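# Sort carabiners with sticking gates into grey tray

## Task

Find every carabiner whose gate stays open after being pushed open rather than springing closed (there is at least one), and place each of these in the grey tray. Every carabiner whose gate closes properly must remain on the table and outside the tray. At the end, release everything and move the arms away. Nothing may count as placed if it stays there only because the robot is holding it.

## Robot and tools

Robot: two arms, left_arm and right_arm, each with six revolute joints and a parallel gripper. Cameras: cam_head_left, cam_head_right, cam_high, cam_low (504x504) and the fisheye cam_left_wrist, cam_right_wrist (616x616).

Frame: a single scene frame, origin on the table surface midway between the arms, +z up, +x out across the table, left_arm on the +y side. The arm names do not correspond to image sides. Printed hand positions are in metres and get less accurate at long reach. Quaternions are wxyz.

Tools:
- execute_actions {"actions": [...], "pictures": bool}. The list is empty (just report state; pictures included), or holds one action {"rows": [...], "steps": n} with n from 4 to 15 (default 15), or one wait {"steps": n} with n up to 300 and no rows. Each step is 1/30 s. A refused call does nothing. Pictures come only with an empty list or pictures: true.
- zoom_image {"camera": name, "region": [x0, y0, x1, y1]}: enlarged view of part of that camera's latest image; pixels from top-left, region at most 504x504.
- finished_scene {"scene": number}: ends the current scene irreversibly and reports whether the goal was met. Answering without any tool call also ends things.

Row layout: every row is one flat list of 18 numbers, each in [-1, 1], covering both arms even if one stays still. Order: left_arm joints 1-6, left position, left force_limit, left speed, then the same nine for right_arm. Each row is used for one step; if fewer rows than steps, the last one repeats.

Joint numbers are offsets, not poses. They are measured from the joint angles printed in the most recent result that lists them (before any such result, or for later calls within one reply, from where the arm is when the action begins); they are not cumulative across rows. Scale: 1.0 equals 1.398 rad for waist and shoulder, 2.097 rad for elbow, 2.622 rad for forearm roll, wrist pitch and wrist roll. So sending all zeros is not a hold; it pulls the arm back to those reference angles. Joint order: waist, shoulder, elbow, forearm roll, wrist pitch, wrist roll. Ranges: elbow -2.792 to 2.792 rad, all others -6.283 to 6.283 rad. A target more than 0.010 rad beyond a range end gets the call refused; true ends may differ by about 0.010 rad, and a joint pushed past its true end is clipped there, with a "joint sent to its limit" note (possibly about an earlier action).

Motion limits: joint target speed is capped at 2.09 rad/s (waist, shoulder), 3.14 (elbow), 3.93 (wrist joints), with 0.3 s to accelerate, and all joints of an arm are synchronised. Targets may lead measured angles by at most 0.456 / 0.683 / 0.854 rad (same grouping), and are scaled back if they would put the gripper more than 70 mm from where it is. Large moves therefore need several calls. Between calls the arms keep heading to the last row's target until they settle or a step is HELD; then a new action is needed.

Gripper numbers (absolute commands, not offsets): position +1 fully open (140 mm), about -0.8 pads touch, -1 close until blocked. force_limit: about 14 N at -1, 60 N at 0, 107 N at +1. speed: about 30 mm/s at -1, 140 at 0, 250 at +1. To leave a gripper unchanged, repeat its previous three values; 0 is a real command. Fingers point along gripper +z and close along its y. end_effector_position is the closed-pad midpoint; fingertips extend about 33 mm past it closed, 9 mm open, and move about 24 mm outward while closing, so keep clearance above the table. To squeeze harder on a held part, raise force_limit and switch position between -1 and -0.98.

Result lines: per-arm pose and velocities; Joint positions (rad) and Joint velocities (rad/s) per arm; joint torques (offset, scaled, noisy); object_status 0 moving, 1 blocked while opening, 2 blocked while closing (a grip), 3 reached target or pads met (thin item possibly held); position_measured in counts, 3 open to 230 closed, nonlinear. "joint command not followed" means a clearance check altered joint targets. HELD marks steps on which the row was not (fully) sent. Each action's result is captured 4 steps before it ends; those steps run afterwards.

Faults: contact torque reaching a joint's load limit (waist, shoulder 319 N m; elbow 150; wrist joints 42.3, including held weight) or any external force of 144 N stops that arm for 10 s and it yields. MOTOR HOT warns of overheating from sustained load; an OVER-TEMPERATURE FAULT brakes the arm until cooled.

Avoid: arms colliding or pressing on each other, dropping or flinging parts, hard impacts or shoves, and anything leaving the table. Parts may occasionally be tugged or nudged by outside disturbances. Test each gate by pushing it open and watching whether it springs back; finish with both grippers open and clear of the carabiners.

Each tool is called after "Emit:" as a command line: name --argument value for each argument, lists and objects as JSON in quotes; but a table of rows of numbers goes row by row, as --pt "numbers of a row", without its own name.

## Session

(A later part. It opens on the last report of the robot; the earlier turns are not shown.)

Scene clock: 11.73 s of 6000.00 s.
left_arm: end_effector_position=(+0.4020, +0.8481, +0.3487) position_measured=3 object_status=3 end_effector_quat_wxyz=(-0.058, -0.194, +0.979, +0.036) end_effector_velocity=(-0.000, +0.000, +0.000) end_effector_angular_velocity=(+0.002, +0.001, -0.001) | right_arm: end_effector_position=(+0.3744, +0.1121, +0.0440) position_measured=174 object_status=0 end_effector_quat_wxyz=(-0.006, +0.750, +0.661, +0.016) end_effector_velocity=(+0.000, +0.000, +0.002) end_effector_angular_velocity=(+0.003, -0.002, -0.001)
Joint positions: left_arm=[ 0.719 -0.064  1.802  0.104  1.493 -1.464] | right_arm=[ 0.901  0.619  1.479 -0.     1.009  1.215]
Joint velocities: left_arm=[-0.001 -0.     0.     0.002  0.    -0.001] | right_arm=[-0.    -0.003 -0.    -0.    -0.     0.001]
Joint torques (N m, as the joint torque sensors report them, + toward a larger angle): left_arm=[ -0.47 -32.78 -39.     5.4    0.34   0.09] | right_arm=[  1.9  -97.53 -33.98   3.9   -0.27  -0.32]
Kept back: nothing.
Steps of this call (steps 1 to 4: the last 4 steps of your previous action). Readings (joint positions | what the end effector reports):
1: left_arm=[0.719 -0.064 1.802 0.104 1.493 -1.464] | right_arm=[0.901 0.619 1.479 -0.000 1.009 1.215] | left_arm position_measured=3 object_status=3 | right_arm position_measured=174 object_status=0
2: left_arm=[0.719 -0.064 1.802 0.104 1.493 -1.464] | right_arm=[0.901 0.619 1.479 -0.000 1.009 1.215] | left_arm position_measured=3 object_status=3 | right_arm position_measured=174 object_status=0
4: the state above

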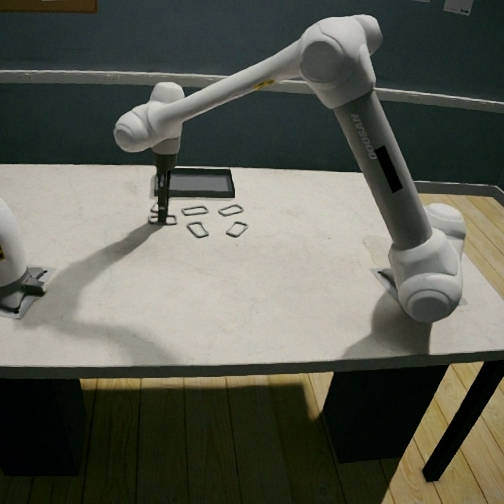

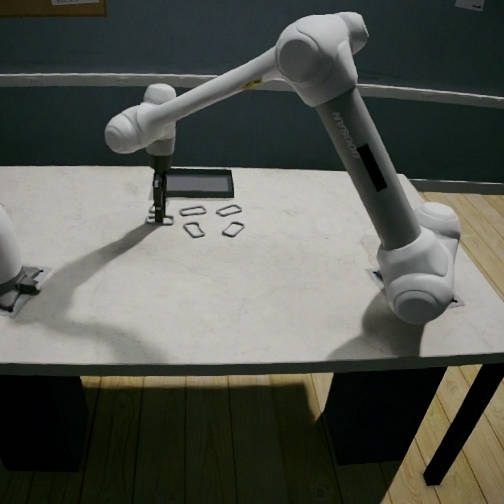

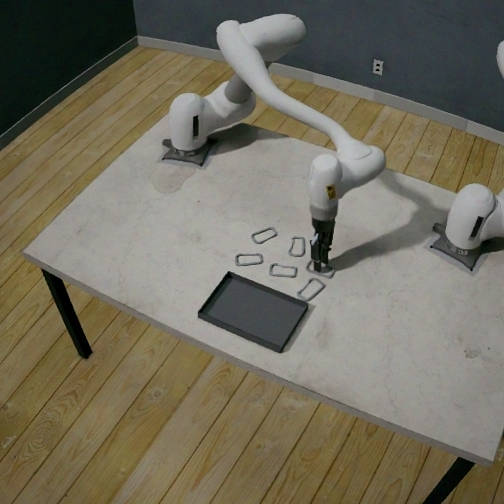

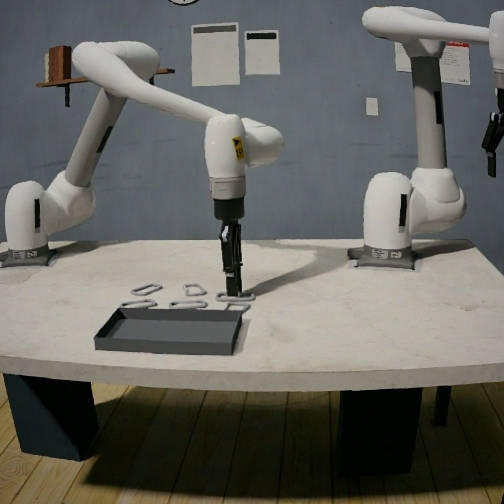

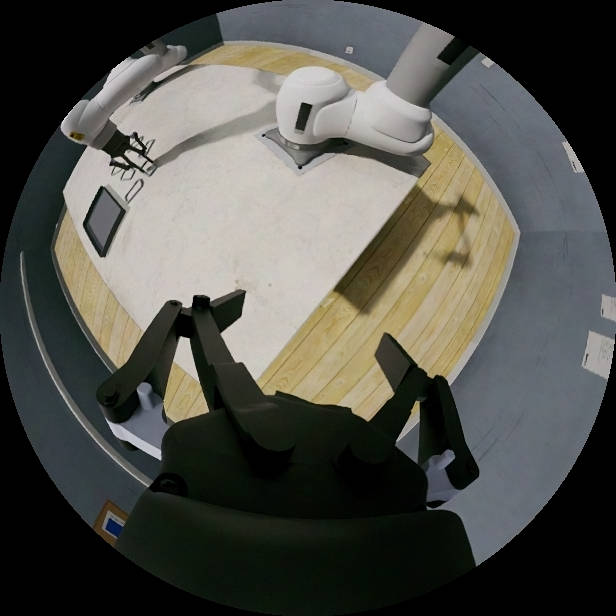

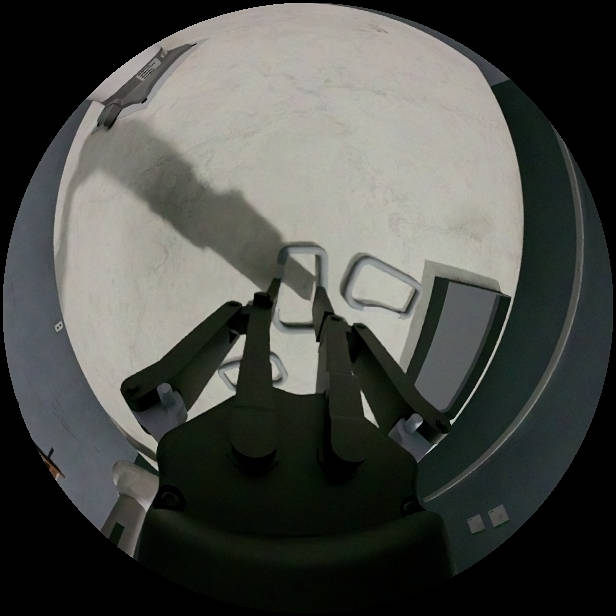

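Emit:
execute_actions --actions '[{"rows":[[0,0,0,0,0,0,1,-0.3,0.6,0,0,0,0,0,0,-0.04,-0.3,0.8],[0,0,0,0,0,0,1,-0.3,0.6,0,0,0,0,0,0,-0.04,-0.3,0.8],[0,0,0,0,0,0,1,-0.3,0.6,0,0,0,0,0,0,-0.04,-0.3,0.8],[0,0,0,0,0,0,1,-0.3,0.6,0,0,0,0,0,0,-0.04,-0.3,0.8],[0,0,0,0,0,0,1,-0.3,0.6,0,0,0,0,0,0,-0.04,-0.3,0.8],[0,0,0,0,0,0,1,-0.3,0.6,0,0.0034,0.0024,0,-0.0037,0,-0.04,-0.3,0.8]],"steps":15}]' --pictures false

Emit:
execute_actions --actions '[{"steps":4}]' --pictures false

Emit:
execute_actions --actions '[{"rows":[[0,0,0,0,0,0,1,-0.3,0.6,0,0,0,0,0,0,-0.36,-0.3,0.25]],"steps":15}]' --pictures true

Emit:
zoom_image --camera "cam_right_wrist" --region '[210, 220, 450, 400]'

Scene clock: 12.33 s of 6000.00 s.
left_arm: end_effector_position=(+0.4020, +0.8481, +0.3487) position_measured=3 object_status=3 end_effector_quat_wxyz=(-0.058, -0.194, +0.979, +0.036) end_effector_velocity=(-0.000, +0.000, +0.000) end_effector_angular_velocity=(+0.001, +0.000, -0.001) | right_arm: end_effector_position=(+0.3743, +0.1118, +0.0385) position_measured=134 object_status=3 end_effector_quat_wxyz=(-0.006, +0.750, +0.661, +0.016) end_effector_velocity=(+0.000, +0.001, -0.005) end_effector_angular_velocity=(+0.005, -0.004, +0.001)
Joint positions: left_arm=[ 0.719 -0.064  1.802  0.104  1.493 -1.464] | right_arm=[ 0.901  0.623  1.483 -0.     1.     1.215]
Joint velocities: left_arm=[-0.    -0.    -0.     0.001 -0.     0.001] | right_arm=[ 0.001  0.003  0.006 -0.001 -0.015  0.   ]
Joint torques (N m, as the joint torque sensors report them, + toward a larger angle): left_arm=[ -0.69 -31.43 -39.32   5.53   0.24   0.08] | right_arm=[  4.94 -83.87 -28.77   4.73  -1.1   -0.39]
Steps of this call (steps 1 to 7: the robot went on to your last target; steps 8 to 18: the first 11 steps of this action). Readings (joint positions | what the end effector reports):
8: left_arm=[0.719 -0.064 1.802 0.104 1.493 -1.464] | right_arm=[0.901 0.619 1.479 -0.000 1.009 1.215] | left_arm position_measured=3 object_status=3 | right_arm position_measured=174 object_status=0
9: left_arm=[0.719 -0.064 1.802 0.104 1.493 -1.464] | right_arm=[0.901 0.619 1.479 -0.000 1.009 1.215] | left_arm position_measured=3 object_status=3 | right_arm position_measured=170 object_status=0
11: left_arm=[0.719 -0.064 1.802 0.104 1.493 -1.464] | right_arm=[0.901 0.619 1.479 -0.000 1.009 1.215] | left_arm position_measured=3 object_status=3 | right_arm position_measured=145 object_status=0
15: left_arm=[0.719 -0.064 1.802 0.104 1.493 -1.464] | right_arm=[0.901 0.621 1.481 -0.000 1.004 1.215] | left_arm position_measured=3 object_status=3 | right_arm position_measured=134 object_status=0
18: the state above

Scene clock: 12.47 s of 6000.00 s.
left_arm: end_effector_position=(+0.4020, +0.8481, +0.3487) position_measured=3 object_status=3 end_effector_quat_wxyz=(-0.058, -0.194, +0.979, +0.036) end_effector_velocity=(-0.000, +0.000, -0.000) end_effector_angular_velocity=(-0.000, +0.000, -0.000) | right_arm: end_effector_position=(+0.3743, +0.1118, +0.0380) position_measured=134 object_status=3 end_effector_quat_wxyz=(-0.006, +0.750, +0.661, +0.017) end_effector_velocity=(-0.000, +0.000, -0.001) end_effector_angular_velocity=(+0.001, +0.000, -0.001)
Joint positions: left_arm=[ 0.719 -0.064  1.802  0.104  1.493 -1.464] | right_arm=[ 0.901  0.623  1.484 -0.     0.999  1.215]
Joint velocities: left_arm=[ 0.     0.     0.     0.    -0.     0.001] | right_arm=[ 0.     0.001  0.002  0.001 -0.003  0.   ]
Joint torques (N m, as the joint torque sensors report them, + toward a larger angle): left_arm=[ -0.51 -32.09 -39.38   5.5    0.37   0.06] | right_arm=[  8.03 -68.95 -22.19   6.71  -1.23  -0.7 ]
Kept back: nothing.
Steps of this call (steps 1 to 4: the last 4 steps of your previous action). Readings (joint positions | what the end effector reports):
1: left_arm=[0.719 -0.064 1.802 0.104 1.493 -1.464] | right_arm=[0.901 0.623 1.483 -0.000 1.000 1.215] | left_arm position_measured=3 object_status=3 | right_arm position_measured=134 object_status=3
2: left_arm=[0.719 -0.064 1.802 0.104 1.493 -1.464] | right_arm=[0.901 0.623 1.483 -0.000 1.000 1.215] | left_arm position_measured=3 object_status=3 | right_arm position_measured=134 object_status=3
4: the state above

Scene clock: 12.83 s of 6000.00 s.
left_arm: end_effector_position=(+0.4020, +0.8481, +0.3487) position_measured=3 object_status=3 end_effector_quat_wxyz=(-0.058, -0.194, +0.979, +0.036) end_effector_velocity=(+0.000, -0.000, +0.000) end_effector_angular_velocity=(+0.000, -0.000, -0.001) | right_arm: end_effector_position=(+0.3745, +0.1119, +0.0382) position_measured=155 object_status=2 end_effector_quat_wxyz=(-0.006, +0.750, +0.661, +0.017) end_effector_velocity=(-0.001, -0.001, -0.001) end_effector_angular_velocity=(-0.003, +0.003, -0.001)
Joint positions: left_arm=[ 0.719 -0.064  1.802  0.104  1.493 -1.464] | right_arm=[ 0.901  0.623  1.483 -0.     0.999  1.215]
Joint velocities: left_arm=[-0. -0. -0.  0. -0.  0.] | right_arm=[ 0.     0.001  0.002  0.002  0.001 -0.   ]
Joint torques (N m, as the joint torque sensors report them, + toward a larger angle): left_arm=[ -0.05 -31.75 -39.2    5.43   0.3   -0.05] | right_arm=[ 22.63 -15.91  16.75  13.16   3.9    0.1 ]
Steps of this call (steps 1 to 11: the first 11 steps of this action). Readings (joint positions | what the end effector reports):
1: left_arm=[0.719 -0.064 1.802 0.104 1.493 -1.464] | right_arm=[0.901 0.623 1.484 -0.000 0.999 1.215] | left_arm position_measured=3 object_status=3 | right_arm position_measured=134 object_status=0
2: left_arm=[0.719 -0.064 1.802 0.104 1.493 -1.464] | right_arm=[0.901 0.623 1.484 -0.000 0.999 1.215] | left_arm position_measured=3 object_status=3 | right_arm position_measured=138 object_status=0
4: left_arm=[0.719 -0.064 1.802 0.104 1.493 -1.464] | right_arm=[0.901 0.623 1.483 -0.001 0.999 1.215] | left_arm position_measured=3 object_status=3 | right_arm position_measured=155 object_status=0
8: left_arm=[0.719 -0.064 1.802 0.104 1.493 -1.464] | right_arm=[0.901 0.623 1.483 -0.001 0.999 1.215] | left_arm position_measured=3 object_status=3 | right_arm position_measured=155 object_status=0
11: the state above

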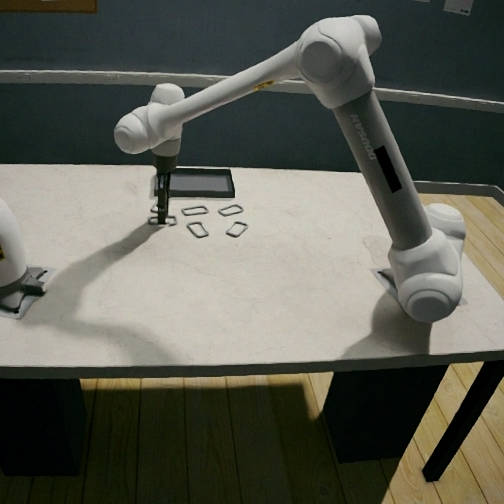

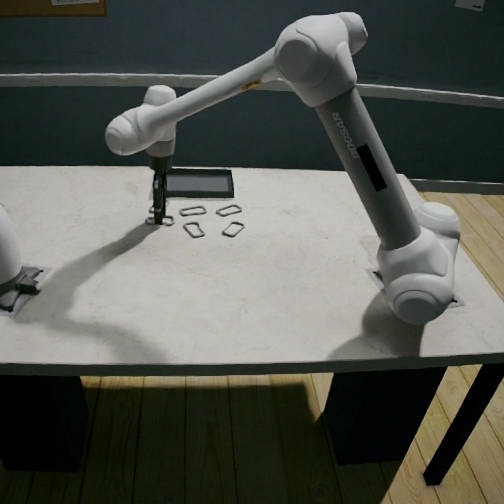

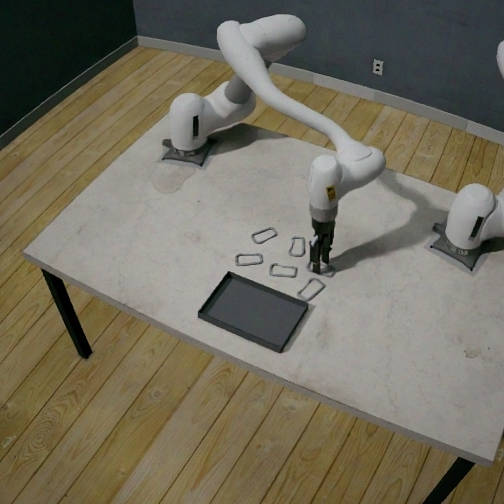

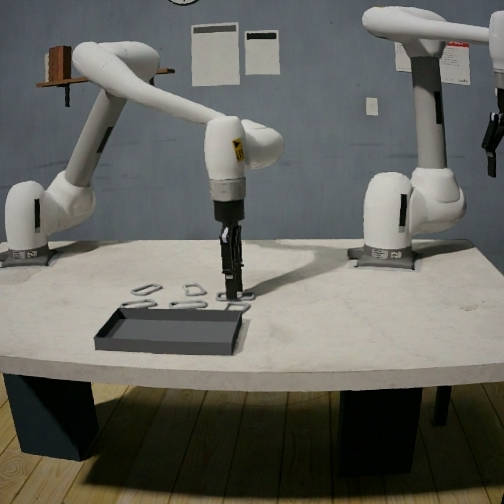

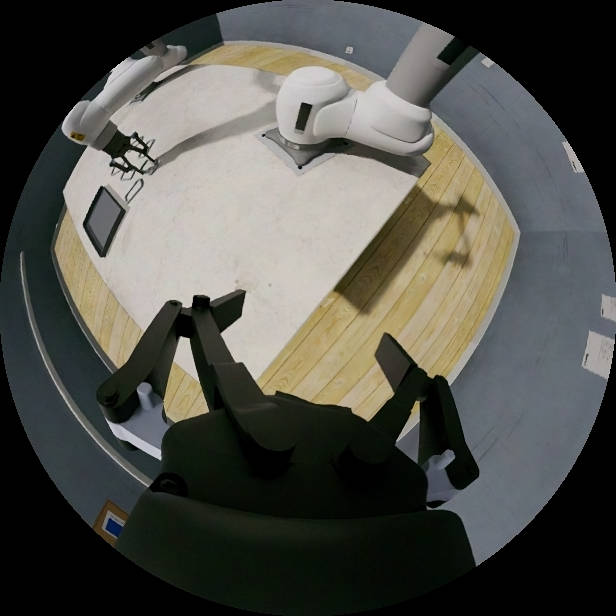

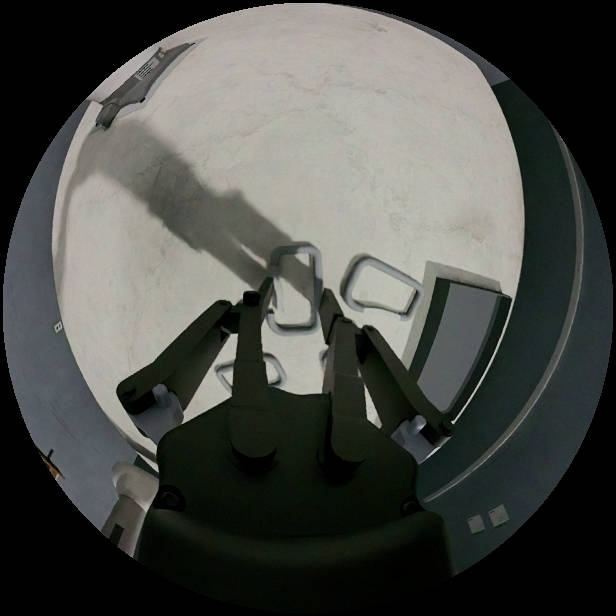

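Region (210, 220, 450, 400) of cam_right_wrist's 616x616 image, scaled by 2.100, with more detail than that image has; it fills the top 378 rows of this view, and the rest is white.

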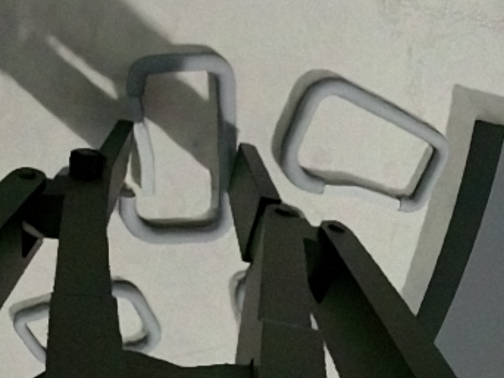

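Emit:
execute_actions --actions '[{"rows":[[0,0,0,0,0,0,1,-0.3,0.6,0,-0.003,0,0,0.0016,0,-0.34,-0.3,0.25]],"steps":14}]' --pictures true

Emit:
zoom_image --camera "cam_right_wrist" --region '[210, 220, 450, 400]'

Scene clock: 13.30 s of 6000.00 s.
left_arm: end_effector_position=(+0.4020, +0.8481, +0.3487) position_measured=3 object_status=3 end_effector_quat_wxyz=(-0.058, -0.194, +0.979, +0.036) end_effector_velocity=(+0.000, -0.000, +0.000) end_effector_angular_velocity=(-0.000, -0.001, -0.002) | right_arm: end_effector_position=(+0.3738, +0.1108, +0.0411) position_measured=172 object_status=3 end_effector_quat_wxyz=(-0.006, +0.750, +0.661, +0.016) end_effector_velocity=(+0.000, -0.001, +0.003) end_effector_angular_velocity=(-0.002, -0.002, +0.001)
Joint positions: left_arm=[ 0.719 -0.064  1.802  0.104  1.493 -1.464] | right_arm=[ 0.901  0.62   1.484 -0.     1.003  1.215]
Joint velocities: left_arm=[-0.    -0.001 -0.    -0.    -0.     0.001] | right_arm=[-0.    -0.003 -0.    -0.003  0.004  0.   ]
Joint torques (N m, as the joint torque sensors report them, + toward a larger angle): left_arm=[ -0.97 -32.8  -39.16   5.42   0.34  -0.07] | right_arm=[  1.28 -69.89 -17.91   2.57   0.68  -0.32]
Steps of this call (steps 1 to 4: the last 4 steps of your previous action; steps 5 to 14: the first 10 steps of this action). Readings (joint positions | what the end effector reports):
5: left_arm=[0.719 -0.064 1.802 0.104 1.493 -1.464] | right_arm=[0.901 0.623 1.483 -0.000 0.999 1.215] | left_arm position_measured=3 object_status=3 | right_arm position_measured=155 object_status=0
6: left_arm=[0.719 -0.064 1.802 0.104 1.493 -1.464] | right_arm=[0.901 0.622 1.484 0.000 1.000 1.215] | left_arm position_measured=3 object_status=3 | right_arm position_measured=155 object_status=0
8: left_arm=[0.719 -0.064 1.802 0.104 1.493 -1.464] | right_arm=[0.901 0.620 1.484 0.000 1.002 1.215] | left_arm position_measured=3 object_status=3 | right_arm position_measured=166 object_status=0
12: left_arm=[0.719 -0.064 1.802 0.104 1.493 -1.464] | right_arm=[0.901 0.620 1.484 0.000 1.003 1.215] | left_arm position_measured=3 object_status=3 | right_arm position_measured=172 object_status=0
14: the state above

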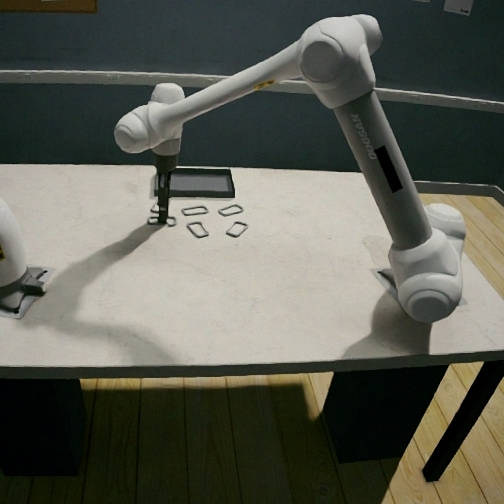

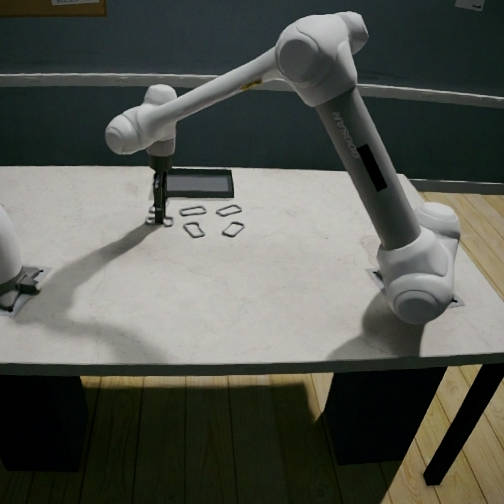

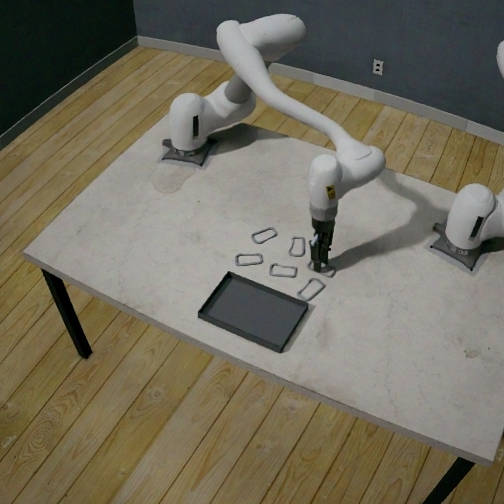

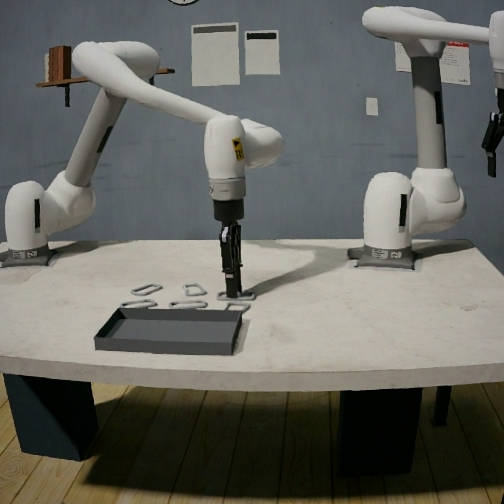

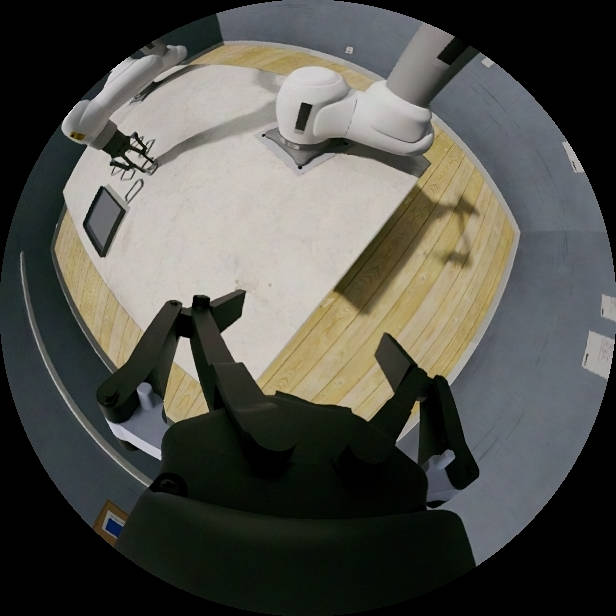

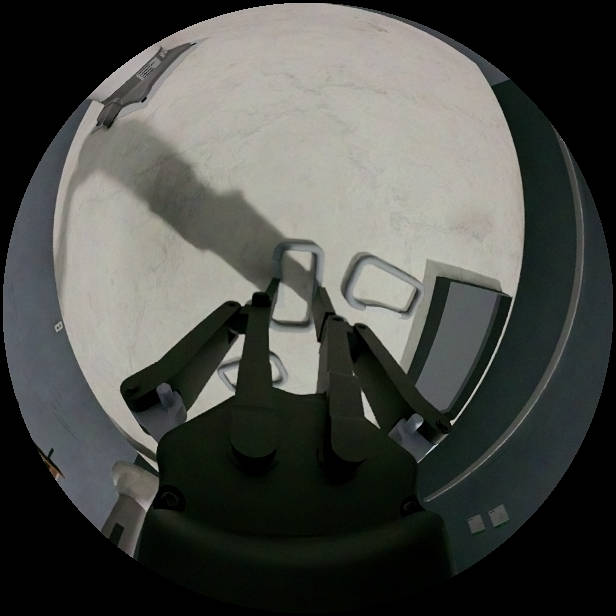

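Region (210, 220, 450, 400) of cam_right_wrist's 616x616 image, scaled by 2.100, with more detail than that image has; it fills the top 378 rows of this view, and the rest is white.

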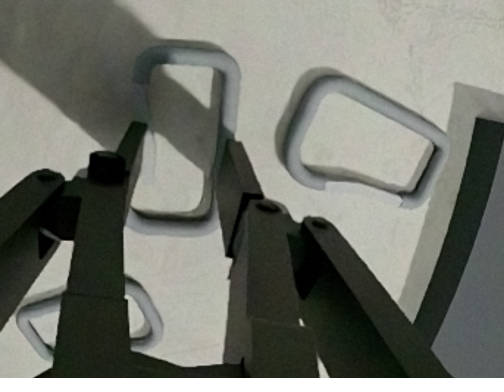

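Emit:
execute_actions --actions '[{"rows":[[0,0,0,0,0,0,1,-0.3,0.6,0,-0.001,0,0,0.0005,0,-0.5,-0.2,0.2]],"steps":14}]' --pictures true

Emit:
zoom_image --camera "cam_right_wrist" --region '[210, 220, 450, 400]'

Scene clock: 14.00 s of 6000.00 s.
left_arm: end_effector_position=(+0.4020, +0.8481, +0.3487) position_measured=3 object_status=3 end_effector_quat_wxyz=(-0.058, -0.194, +0.979, +0.036) end_effector_velocity=(-0.000, +0.000, +0.000) end_effector_angular_velocity=(-0.000, -0.001, +0.002) | right_arm: end_effector_position=(+0.3737, +0.1106, +0.0423) position_measured=192 object_status=3 end_effector_quat_wxyz=(-0.006, +0.750, +0.661, +0.016) end_effector_velocity=(+0.000, -0.000, +0.002) end_effector_angular_velocity=(+0.002, -0.000, -0.000)
Joint positions: left_arm=[ 0.719 -0.064  1.802  0.104  1.493 -1.464] | right_arm=[ 0.901  0.618  1.484 -0.     1.005  1.215]
Joint velocities: left_arm=[ 0.001 -0.001 -0.    -0.001 -0.    -0.001] | right_arm=[-0.001 -0.003  0.001  0.001  0.001 -0.   ]
Joint torques (N m, as the joint torque sensors report them, + toward a larger angle): left_arm=[ -1.04 -32.97 -39.3    5.32   0.39   0.  ] | right_arm=[  2.1  -93.77 -33.69   4.01   0.19  -0.22]
Steps of this call (steps 1 to 4: the last 4 steps of your previous action; steps 5 to 11: the robot went on to your last target; steps 12 to 21: the first 10 steps of this action). Readings (joint positions | what the end effector reports):
12: left_arm=[0.719 -0.064 1.802 0.104 1.493 -1.464] | right_arm=[0.901 0.619 1.483 -0.001 1.003 1.215] | left_arm position_measured=3 object_status=3 | right_arm position_measured=172 object_status=0
13: left_arm=[0.719 -0.064 1.802 0.104 1.493 -1.464] | right_arm=[0.901 0.619 1.483 -0.001 1.003 1.215] | left_arm position_measured=3 object_status=3 | right_arm position_measured=175 object_status=0
15: left_arm=[0.719 -0.064 1.802 0.104 1.493 -1.464] | right_arm=[0.901 0.618 1.483 -0.000 1.004 1.215] | left_arm position_measured=3 object_status=3 | right_arm position_measured=190 object_status=0
19: left_arm=[0.719 -0.064 1.802 0.104 1.493 -1.464] | right_arm=[0.901 0.618 1.484 -0.000 1.005 1.215] | left_arm position_measured=3 object_status=3 | right_arm position_measured=192 object_status=0
21: the state above

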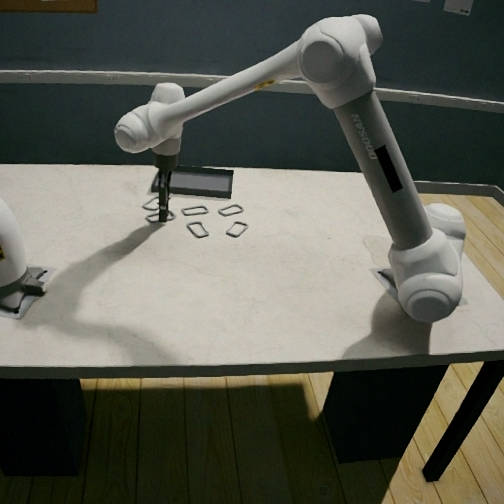

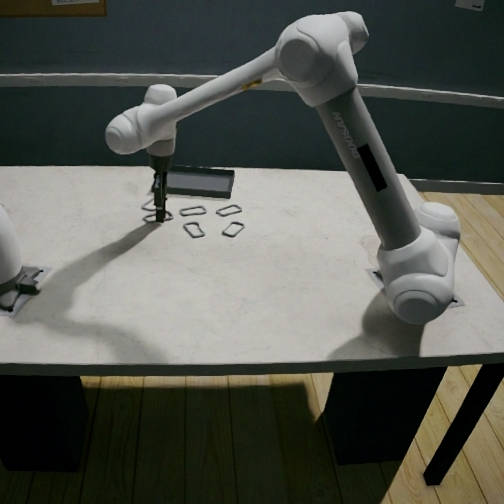

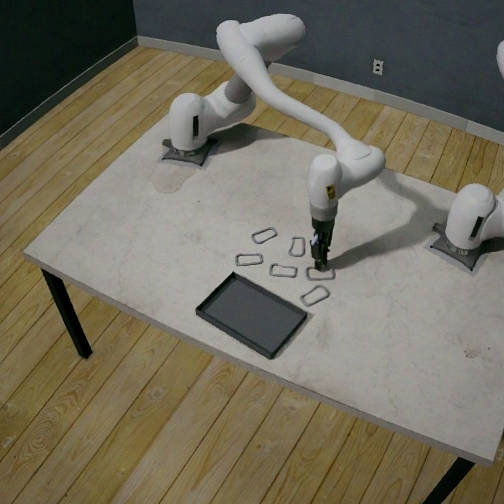

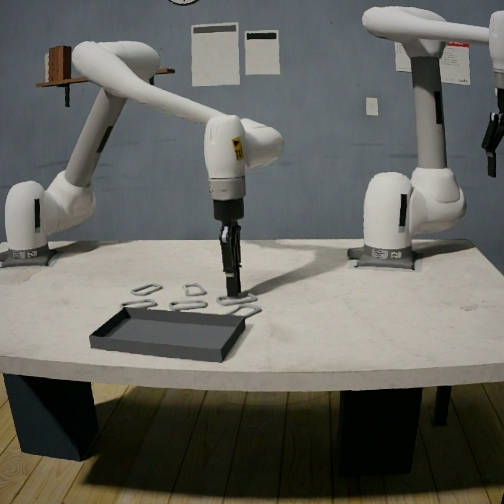

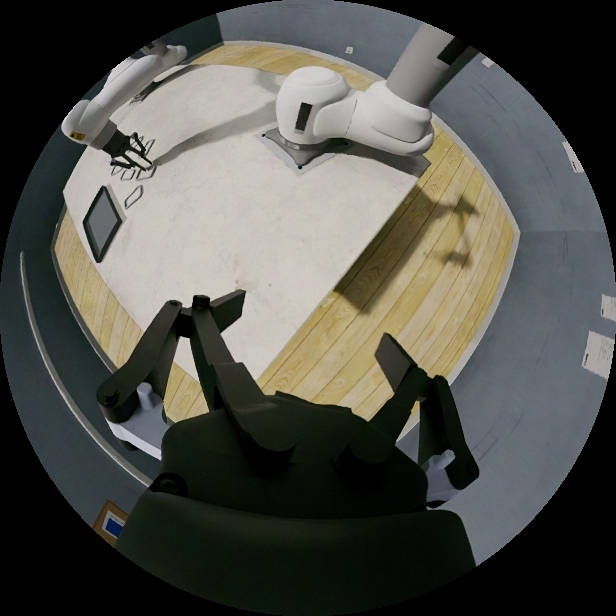

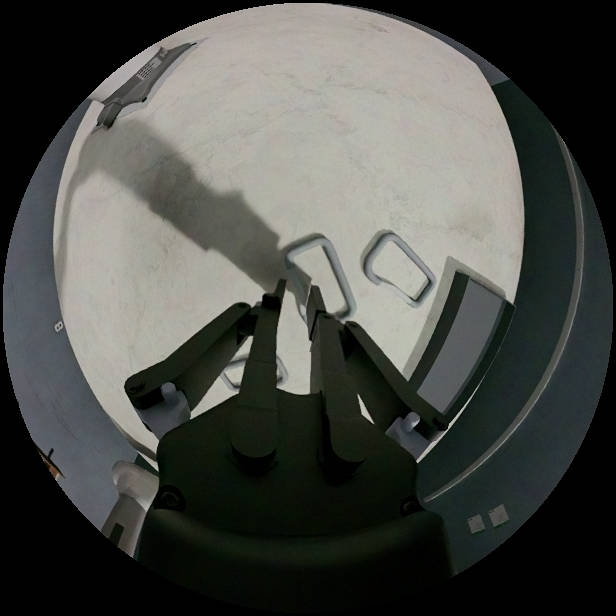

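Region (210, 220, 450, 400) of cam_right_wrist's 616x616 image, scaled by 2.100, with more detail than that image has; it fills the top 378 rows of this view, and the rest is white.

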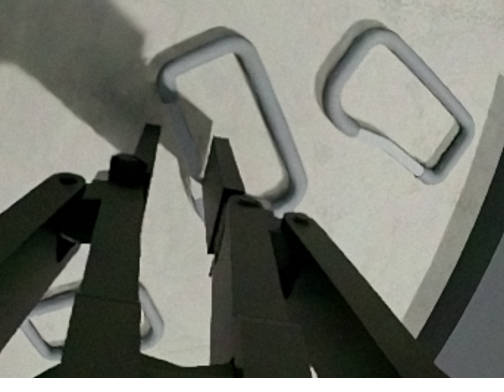

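Emit:
execute_actions --actions '[{"rows":[[0,0,0,0,0,0,1,-0.3,0.6,0.0193,-0.0099,0.0116,0,-0.004,0.0103,-0.5,-0.2,0.2]],"steps":15}]' --pictures false

Emit:
execute_actions --actions '[{"steps":4}]' --pictures false

Emit:
execute_actions --actions '[{"rows":[[0,0,0,0,0,0,1,-0.3,0.6,0,-0.0156,-0.0111,0,0.0172,0,-0.5,-0.3,0.5],[0,0,0,0,0,0,1,-0.3,0.6,0,-0.0156,-0.0111,0,0.0172,0,-0.5,-0.3,0.5],[0,0,0,0,0,0,1,-0.3,0.6,0,-0.0156,-0.0111,0,0.0172,0,-0.5,-0.3,0.5],[0,0,0,0,0,0,1,-0.3,0.6,0,-0.0156,-0.0111,0,0.0172,0,-0.5,-0.3,0.5],[0,0,0,0,0,0,1,-0.3,0.6,0,-0.0156,-0.0111,0,0.0172,0,-0.5,-0.3,0.5],[0,0,0,0,0,0,1,-0.3,0.6,0,-0.0156,-0.0111,0,0.0172,0,0.1,-0.3,0.8]],"steps":15}]' --pictures true

Scene clock: 15.07 s of 6000.00 s.
left_arm: end_effector_position=(+0.4020, +0.8481, +0.3487) position_measured=3 object_status=3 end_effector_quat_wxyz=(-0.058, -0.194, +0.979, +0.036) end_effector_velocity=(+0.001, -0.001, -0.000) end_effector_angular_velocity=(-0.001, +0.001, -0.003) | right_arm: end_effector_position=(+0.3487, +0.1111, +0.0422) position_measured=192 object_status=3 end_effector_quat_wxyz=(-0.007, +0.750, +0.661, +0.016) end_effector_velocity=(-0.004, -0.000, -0.001) end_effector_angular_velocity=(-0.001, +0.001, -0.000)
Joint positions: left_arm=[ 0.719 -0.064  1.802  0.104  1.493 -1.464] | right_arm=[ 0.927  0.605  1.508 -0.     0.994  1.242]
Joint velocities: left_arm=[-0.002  0.001 -0.    -0.     0.     0.001] | right_arm=[ 0.004 -0.001  0.004  0.    -0.002  0.005]
Joint torques (N m, as the joint torque sensors report them, + toward a larger angle): left_arm=[ -0.21 -32.48 -39.06   5.51   0.39   0.07] | right_arm=[  2.57 -92.53 -35.08   4.17  -0.31  -0.33]
Steps of this call (steps 1 to 4: the last 4 steps of your previous action; steps 5 to 15: the robot went on to your last target; steps 16 to 21: nothing new was sent; steps 22 to 32: the first 11 steps of this action). Readings (joint positions | what the end effector reports):
22: left_arm=[0.719 -0.064 1.802 0.104 1.493 -1.464] | right_arm=[0.901 0.618 1.484 -0.000 1.005 1.215] | left_arm position_measured=3 object_status=3 | right_arm position_measured=192 object_status=3
23: left_arm=[0.719 -0.064 1.802 0.104 1.493 -1.464] | right_arm=[0.904 0.616 1.487 -0.000 1.004 1.218] | left_arm position_measured=3 object_status=3 | right_arm position_measured=192 object_status=3
25: left_arm=[0.719 -0.064 1.802 0.104 1.493 -1.464] | right_arm=[0.918 0.609 1.500 -0.000 0.998 1.232] | left_arm position_measured=3 object_status=3 | right_arm position_measured=192 object_status=3
29: left_arm=[0.719 -0.064 1.802 0.104 1.493 -1.464] | right_arm=[0.926 0.605 1.507 -0.000 0.995 1.241] | left_arm position_measured=3 object_status=3 | right_arm position_measured=192 object_status=3
32: the state above

Scene clock: 15.20 s of 6000.00 s.
left_arm: end_effector_position=(+0.4020, +0.8481, +0.3487) position_measured=3 object_status=3 end_effector_quat_wxyz=(-0.058, -0.194, +0.979, +0.036) end_effector_velocity=(+0.000, -0.000, -0.000) end_effector_angular_velocity=(-0.000, +0.001, -0.002) | right_arm: end_effector_position=(+0.3485, +0.1111, +0.0422) position_measured=192 object_status=3 end_effector_quat_wxyz=(-0.007, +0.750, +0.661, +0.016) end_effector_velocity=(-0.001, +0.000, +0.000) end_effector_angular_velocity=(+0.000, +0.000, +0.000)
Joint positions: left_arm=[ 0.719 -0.064  1.802  0.104  1.493 -1.464] | right_arm=[ 0.928  0.604  1.508 -0.     0.994  1.242]
Joint velocities: left_arm=[-0.001  0.001  0.     0.     0.     0.001] | right_arm=[ 0.001 -0.001  0.     0.    -0.     0.   ]
Joint torques (N m, as the joint torque sensors report them, + toward a larger angle): left_arm=[ -0.07 -32.6  -39.66   5.43   0.43  -0.06] | right_arm=[  2.85 -95.89 -33.71   3.82  -0.16  -0.27]
Kept back: nothing.
Steps of this call (steps 1 to 4: the last 4 steps of your previous action). Readings (joint positions | what the end effector reports):
1: left_arm=[0.719 -0.064 1.802 0.104 1.493 -1.464] | right_arm=[0.927 0.604 1.508 -0.000 0.994 1.242] | left_arm position_measured=3 object_status=3 | right_arm position_measured=192 object_status=3
2: left_arm=[0.719 -0.064 1.802 0.104 1.493 -1.464] | right_arm=[0.927 0.604 1.508 -0.000 0.994 1.242] | left_arm position_measured=3 object_status=3 | right_arm position_measured=192 object_status=3
4: the state above

Scene clock: 15.57 s of 6000.00 s.
left_arm: end_effector_position=(+0.4020, +0.8481, +0.3487) position_measured=3 object_status=3 end_effector_quat_wxyz=(-0.058, -0.194, +0.979, +0.036) end_effector_velocity=(+0.001, -0.000, -0.001) end_effector_angular_velocity=(-0.000, +0.002, -0.000) | right_arm: end_effector_position=(+0.3490, +0.1122, +0.0712) position_measured=138 object_status=0 end_effector_quat_wxyz=(-0.007, +0.750, +0.661, +0.016) end_effector_velocity=(+0.000, -0.000, +0.004) end_effector_angular_velocity=(-0.001, +0.001, +0.000)
Joint positions: left_arm=[ 0.719 -0.064  1.802  0.104  1.493 -1.464] | right_arm=[ 0.928  0.583  1.485 -0.     1.039  1.242]
Joint velocities: left_arm=[-0.001  0.002  0.     0.001 -0.    -0.001] | right_arm=[-0.    -0.002 -0.004  0.     0.008 -0.   ]
Joint torques (N m, as the joint torque sensors report them, + toward a larger angle): left_arm=[ -0.59 -32.04 -39.08   5.53   0.34   0.09] | right_arm=[  3.69 -96.11 -34.43   3.75  -0.38  -0.28]
Steps of this call (steps 1 to 11: the first 11 steps of this action). Readings (joint positions | what the end effector reports):
1: left_arm=[0.719 -0.064 1.802 0.104 1.493 -1.464] | right_arm=[0.928 0.604 1.508 -0.000 0.994 1.242] | left_arm position_measured=3 object_status=3 | right_arm position_measured=192 object_status=3
2: left_arm=[0.719 -0.064 1.802 0.104 1.493 -1.464] | right_arm=[0.928 0.602 1.506 -0.000 1.000 1.242] | left_arm position_measured=3 object_status=3 | right_arm position_measured=192 object_status=3
4: left_arm=[0.719 -0.064 1.802 0.104 1.493 -1.464] | right_arm=[0.928 0.590 1.492 -0.000 1.023 1.242] | left_arm position_measured=3 object_status=3 | right_arm position_measured=192 object_status=3
8: left_arm=[0.719 -0.064 1.802 0.104 1.493 -1.464] | right_arm=[0.928 0.584 1.486 -0.000 1.037 1.242] | left_arm position_measured=3 object_status=3 | right_arm position_measured=175 object_status=0
11: the state above

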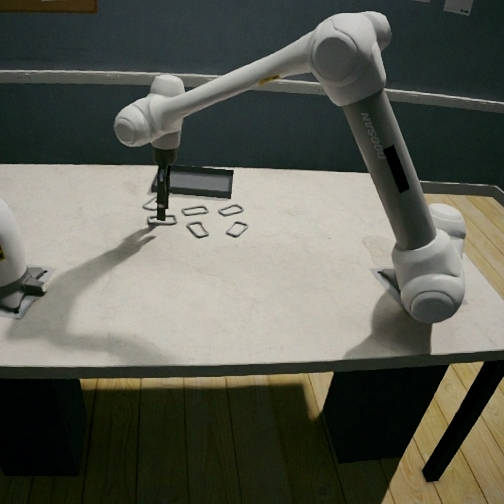

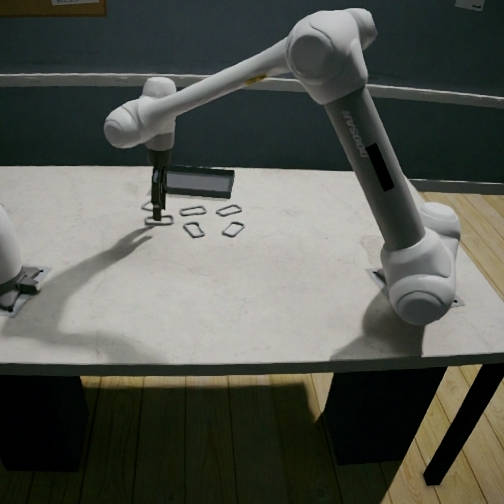

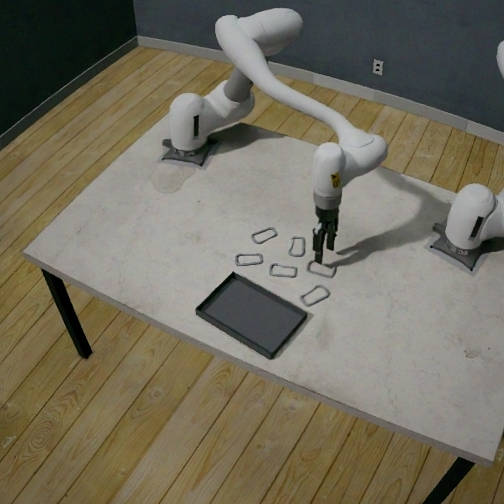

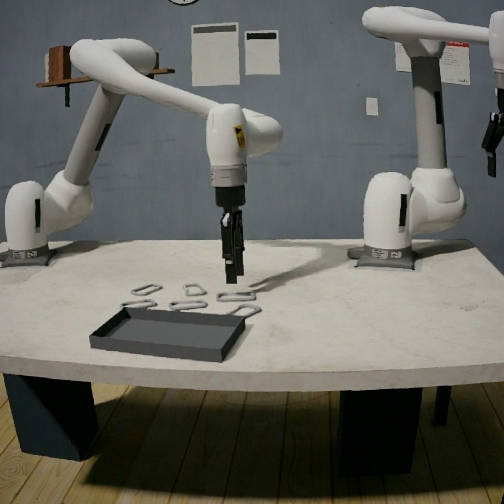

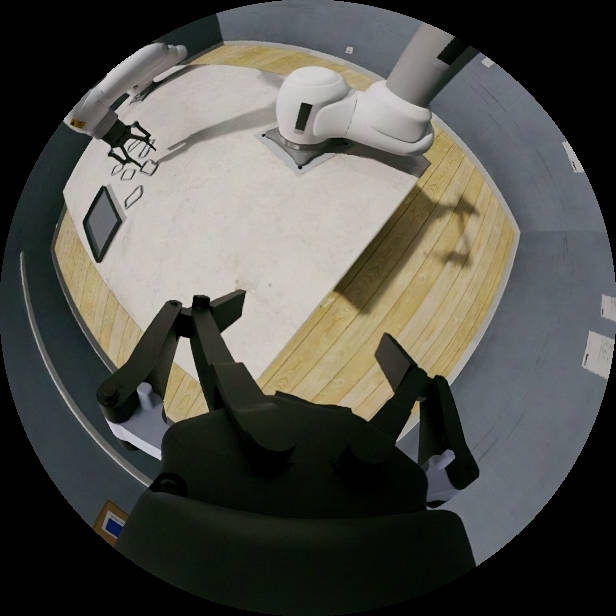

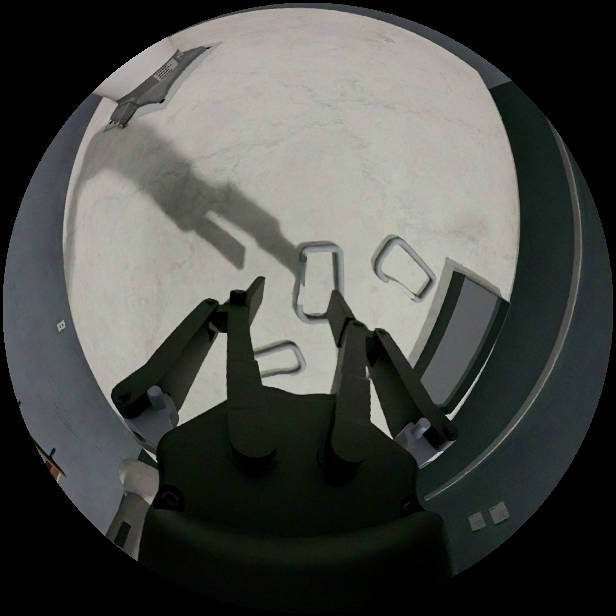

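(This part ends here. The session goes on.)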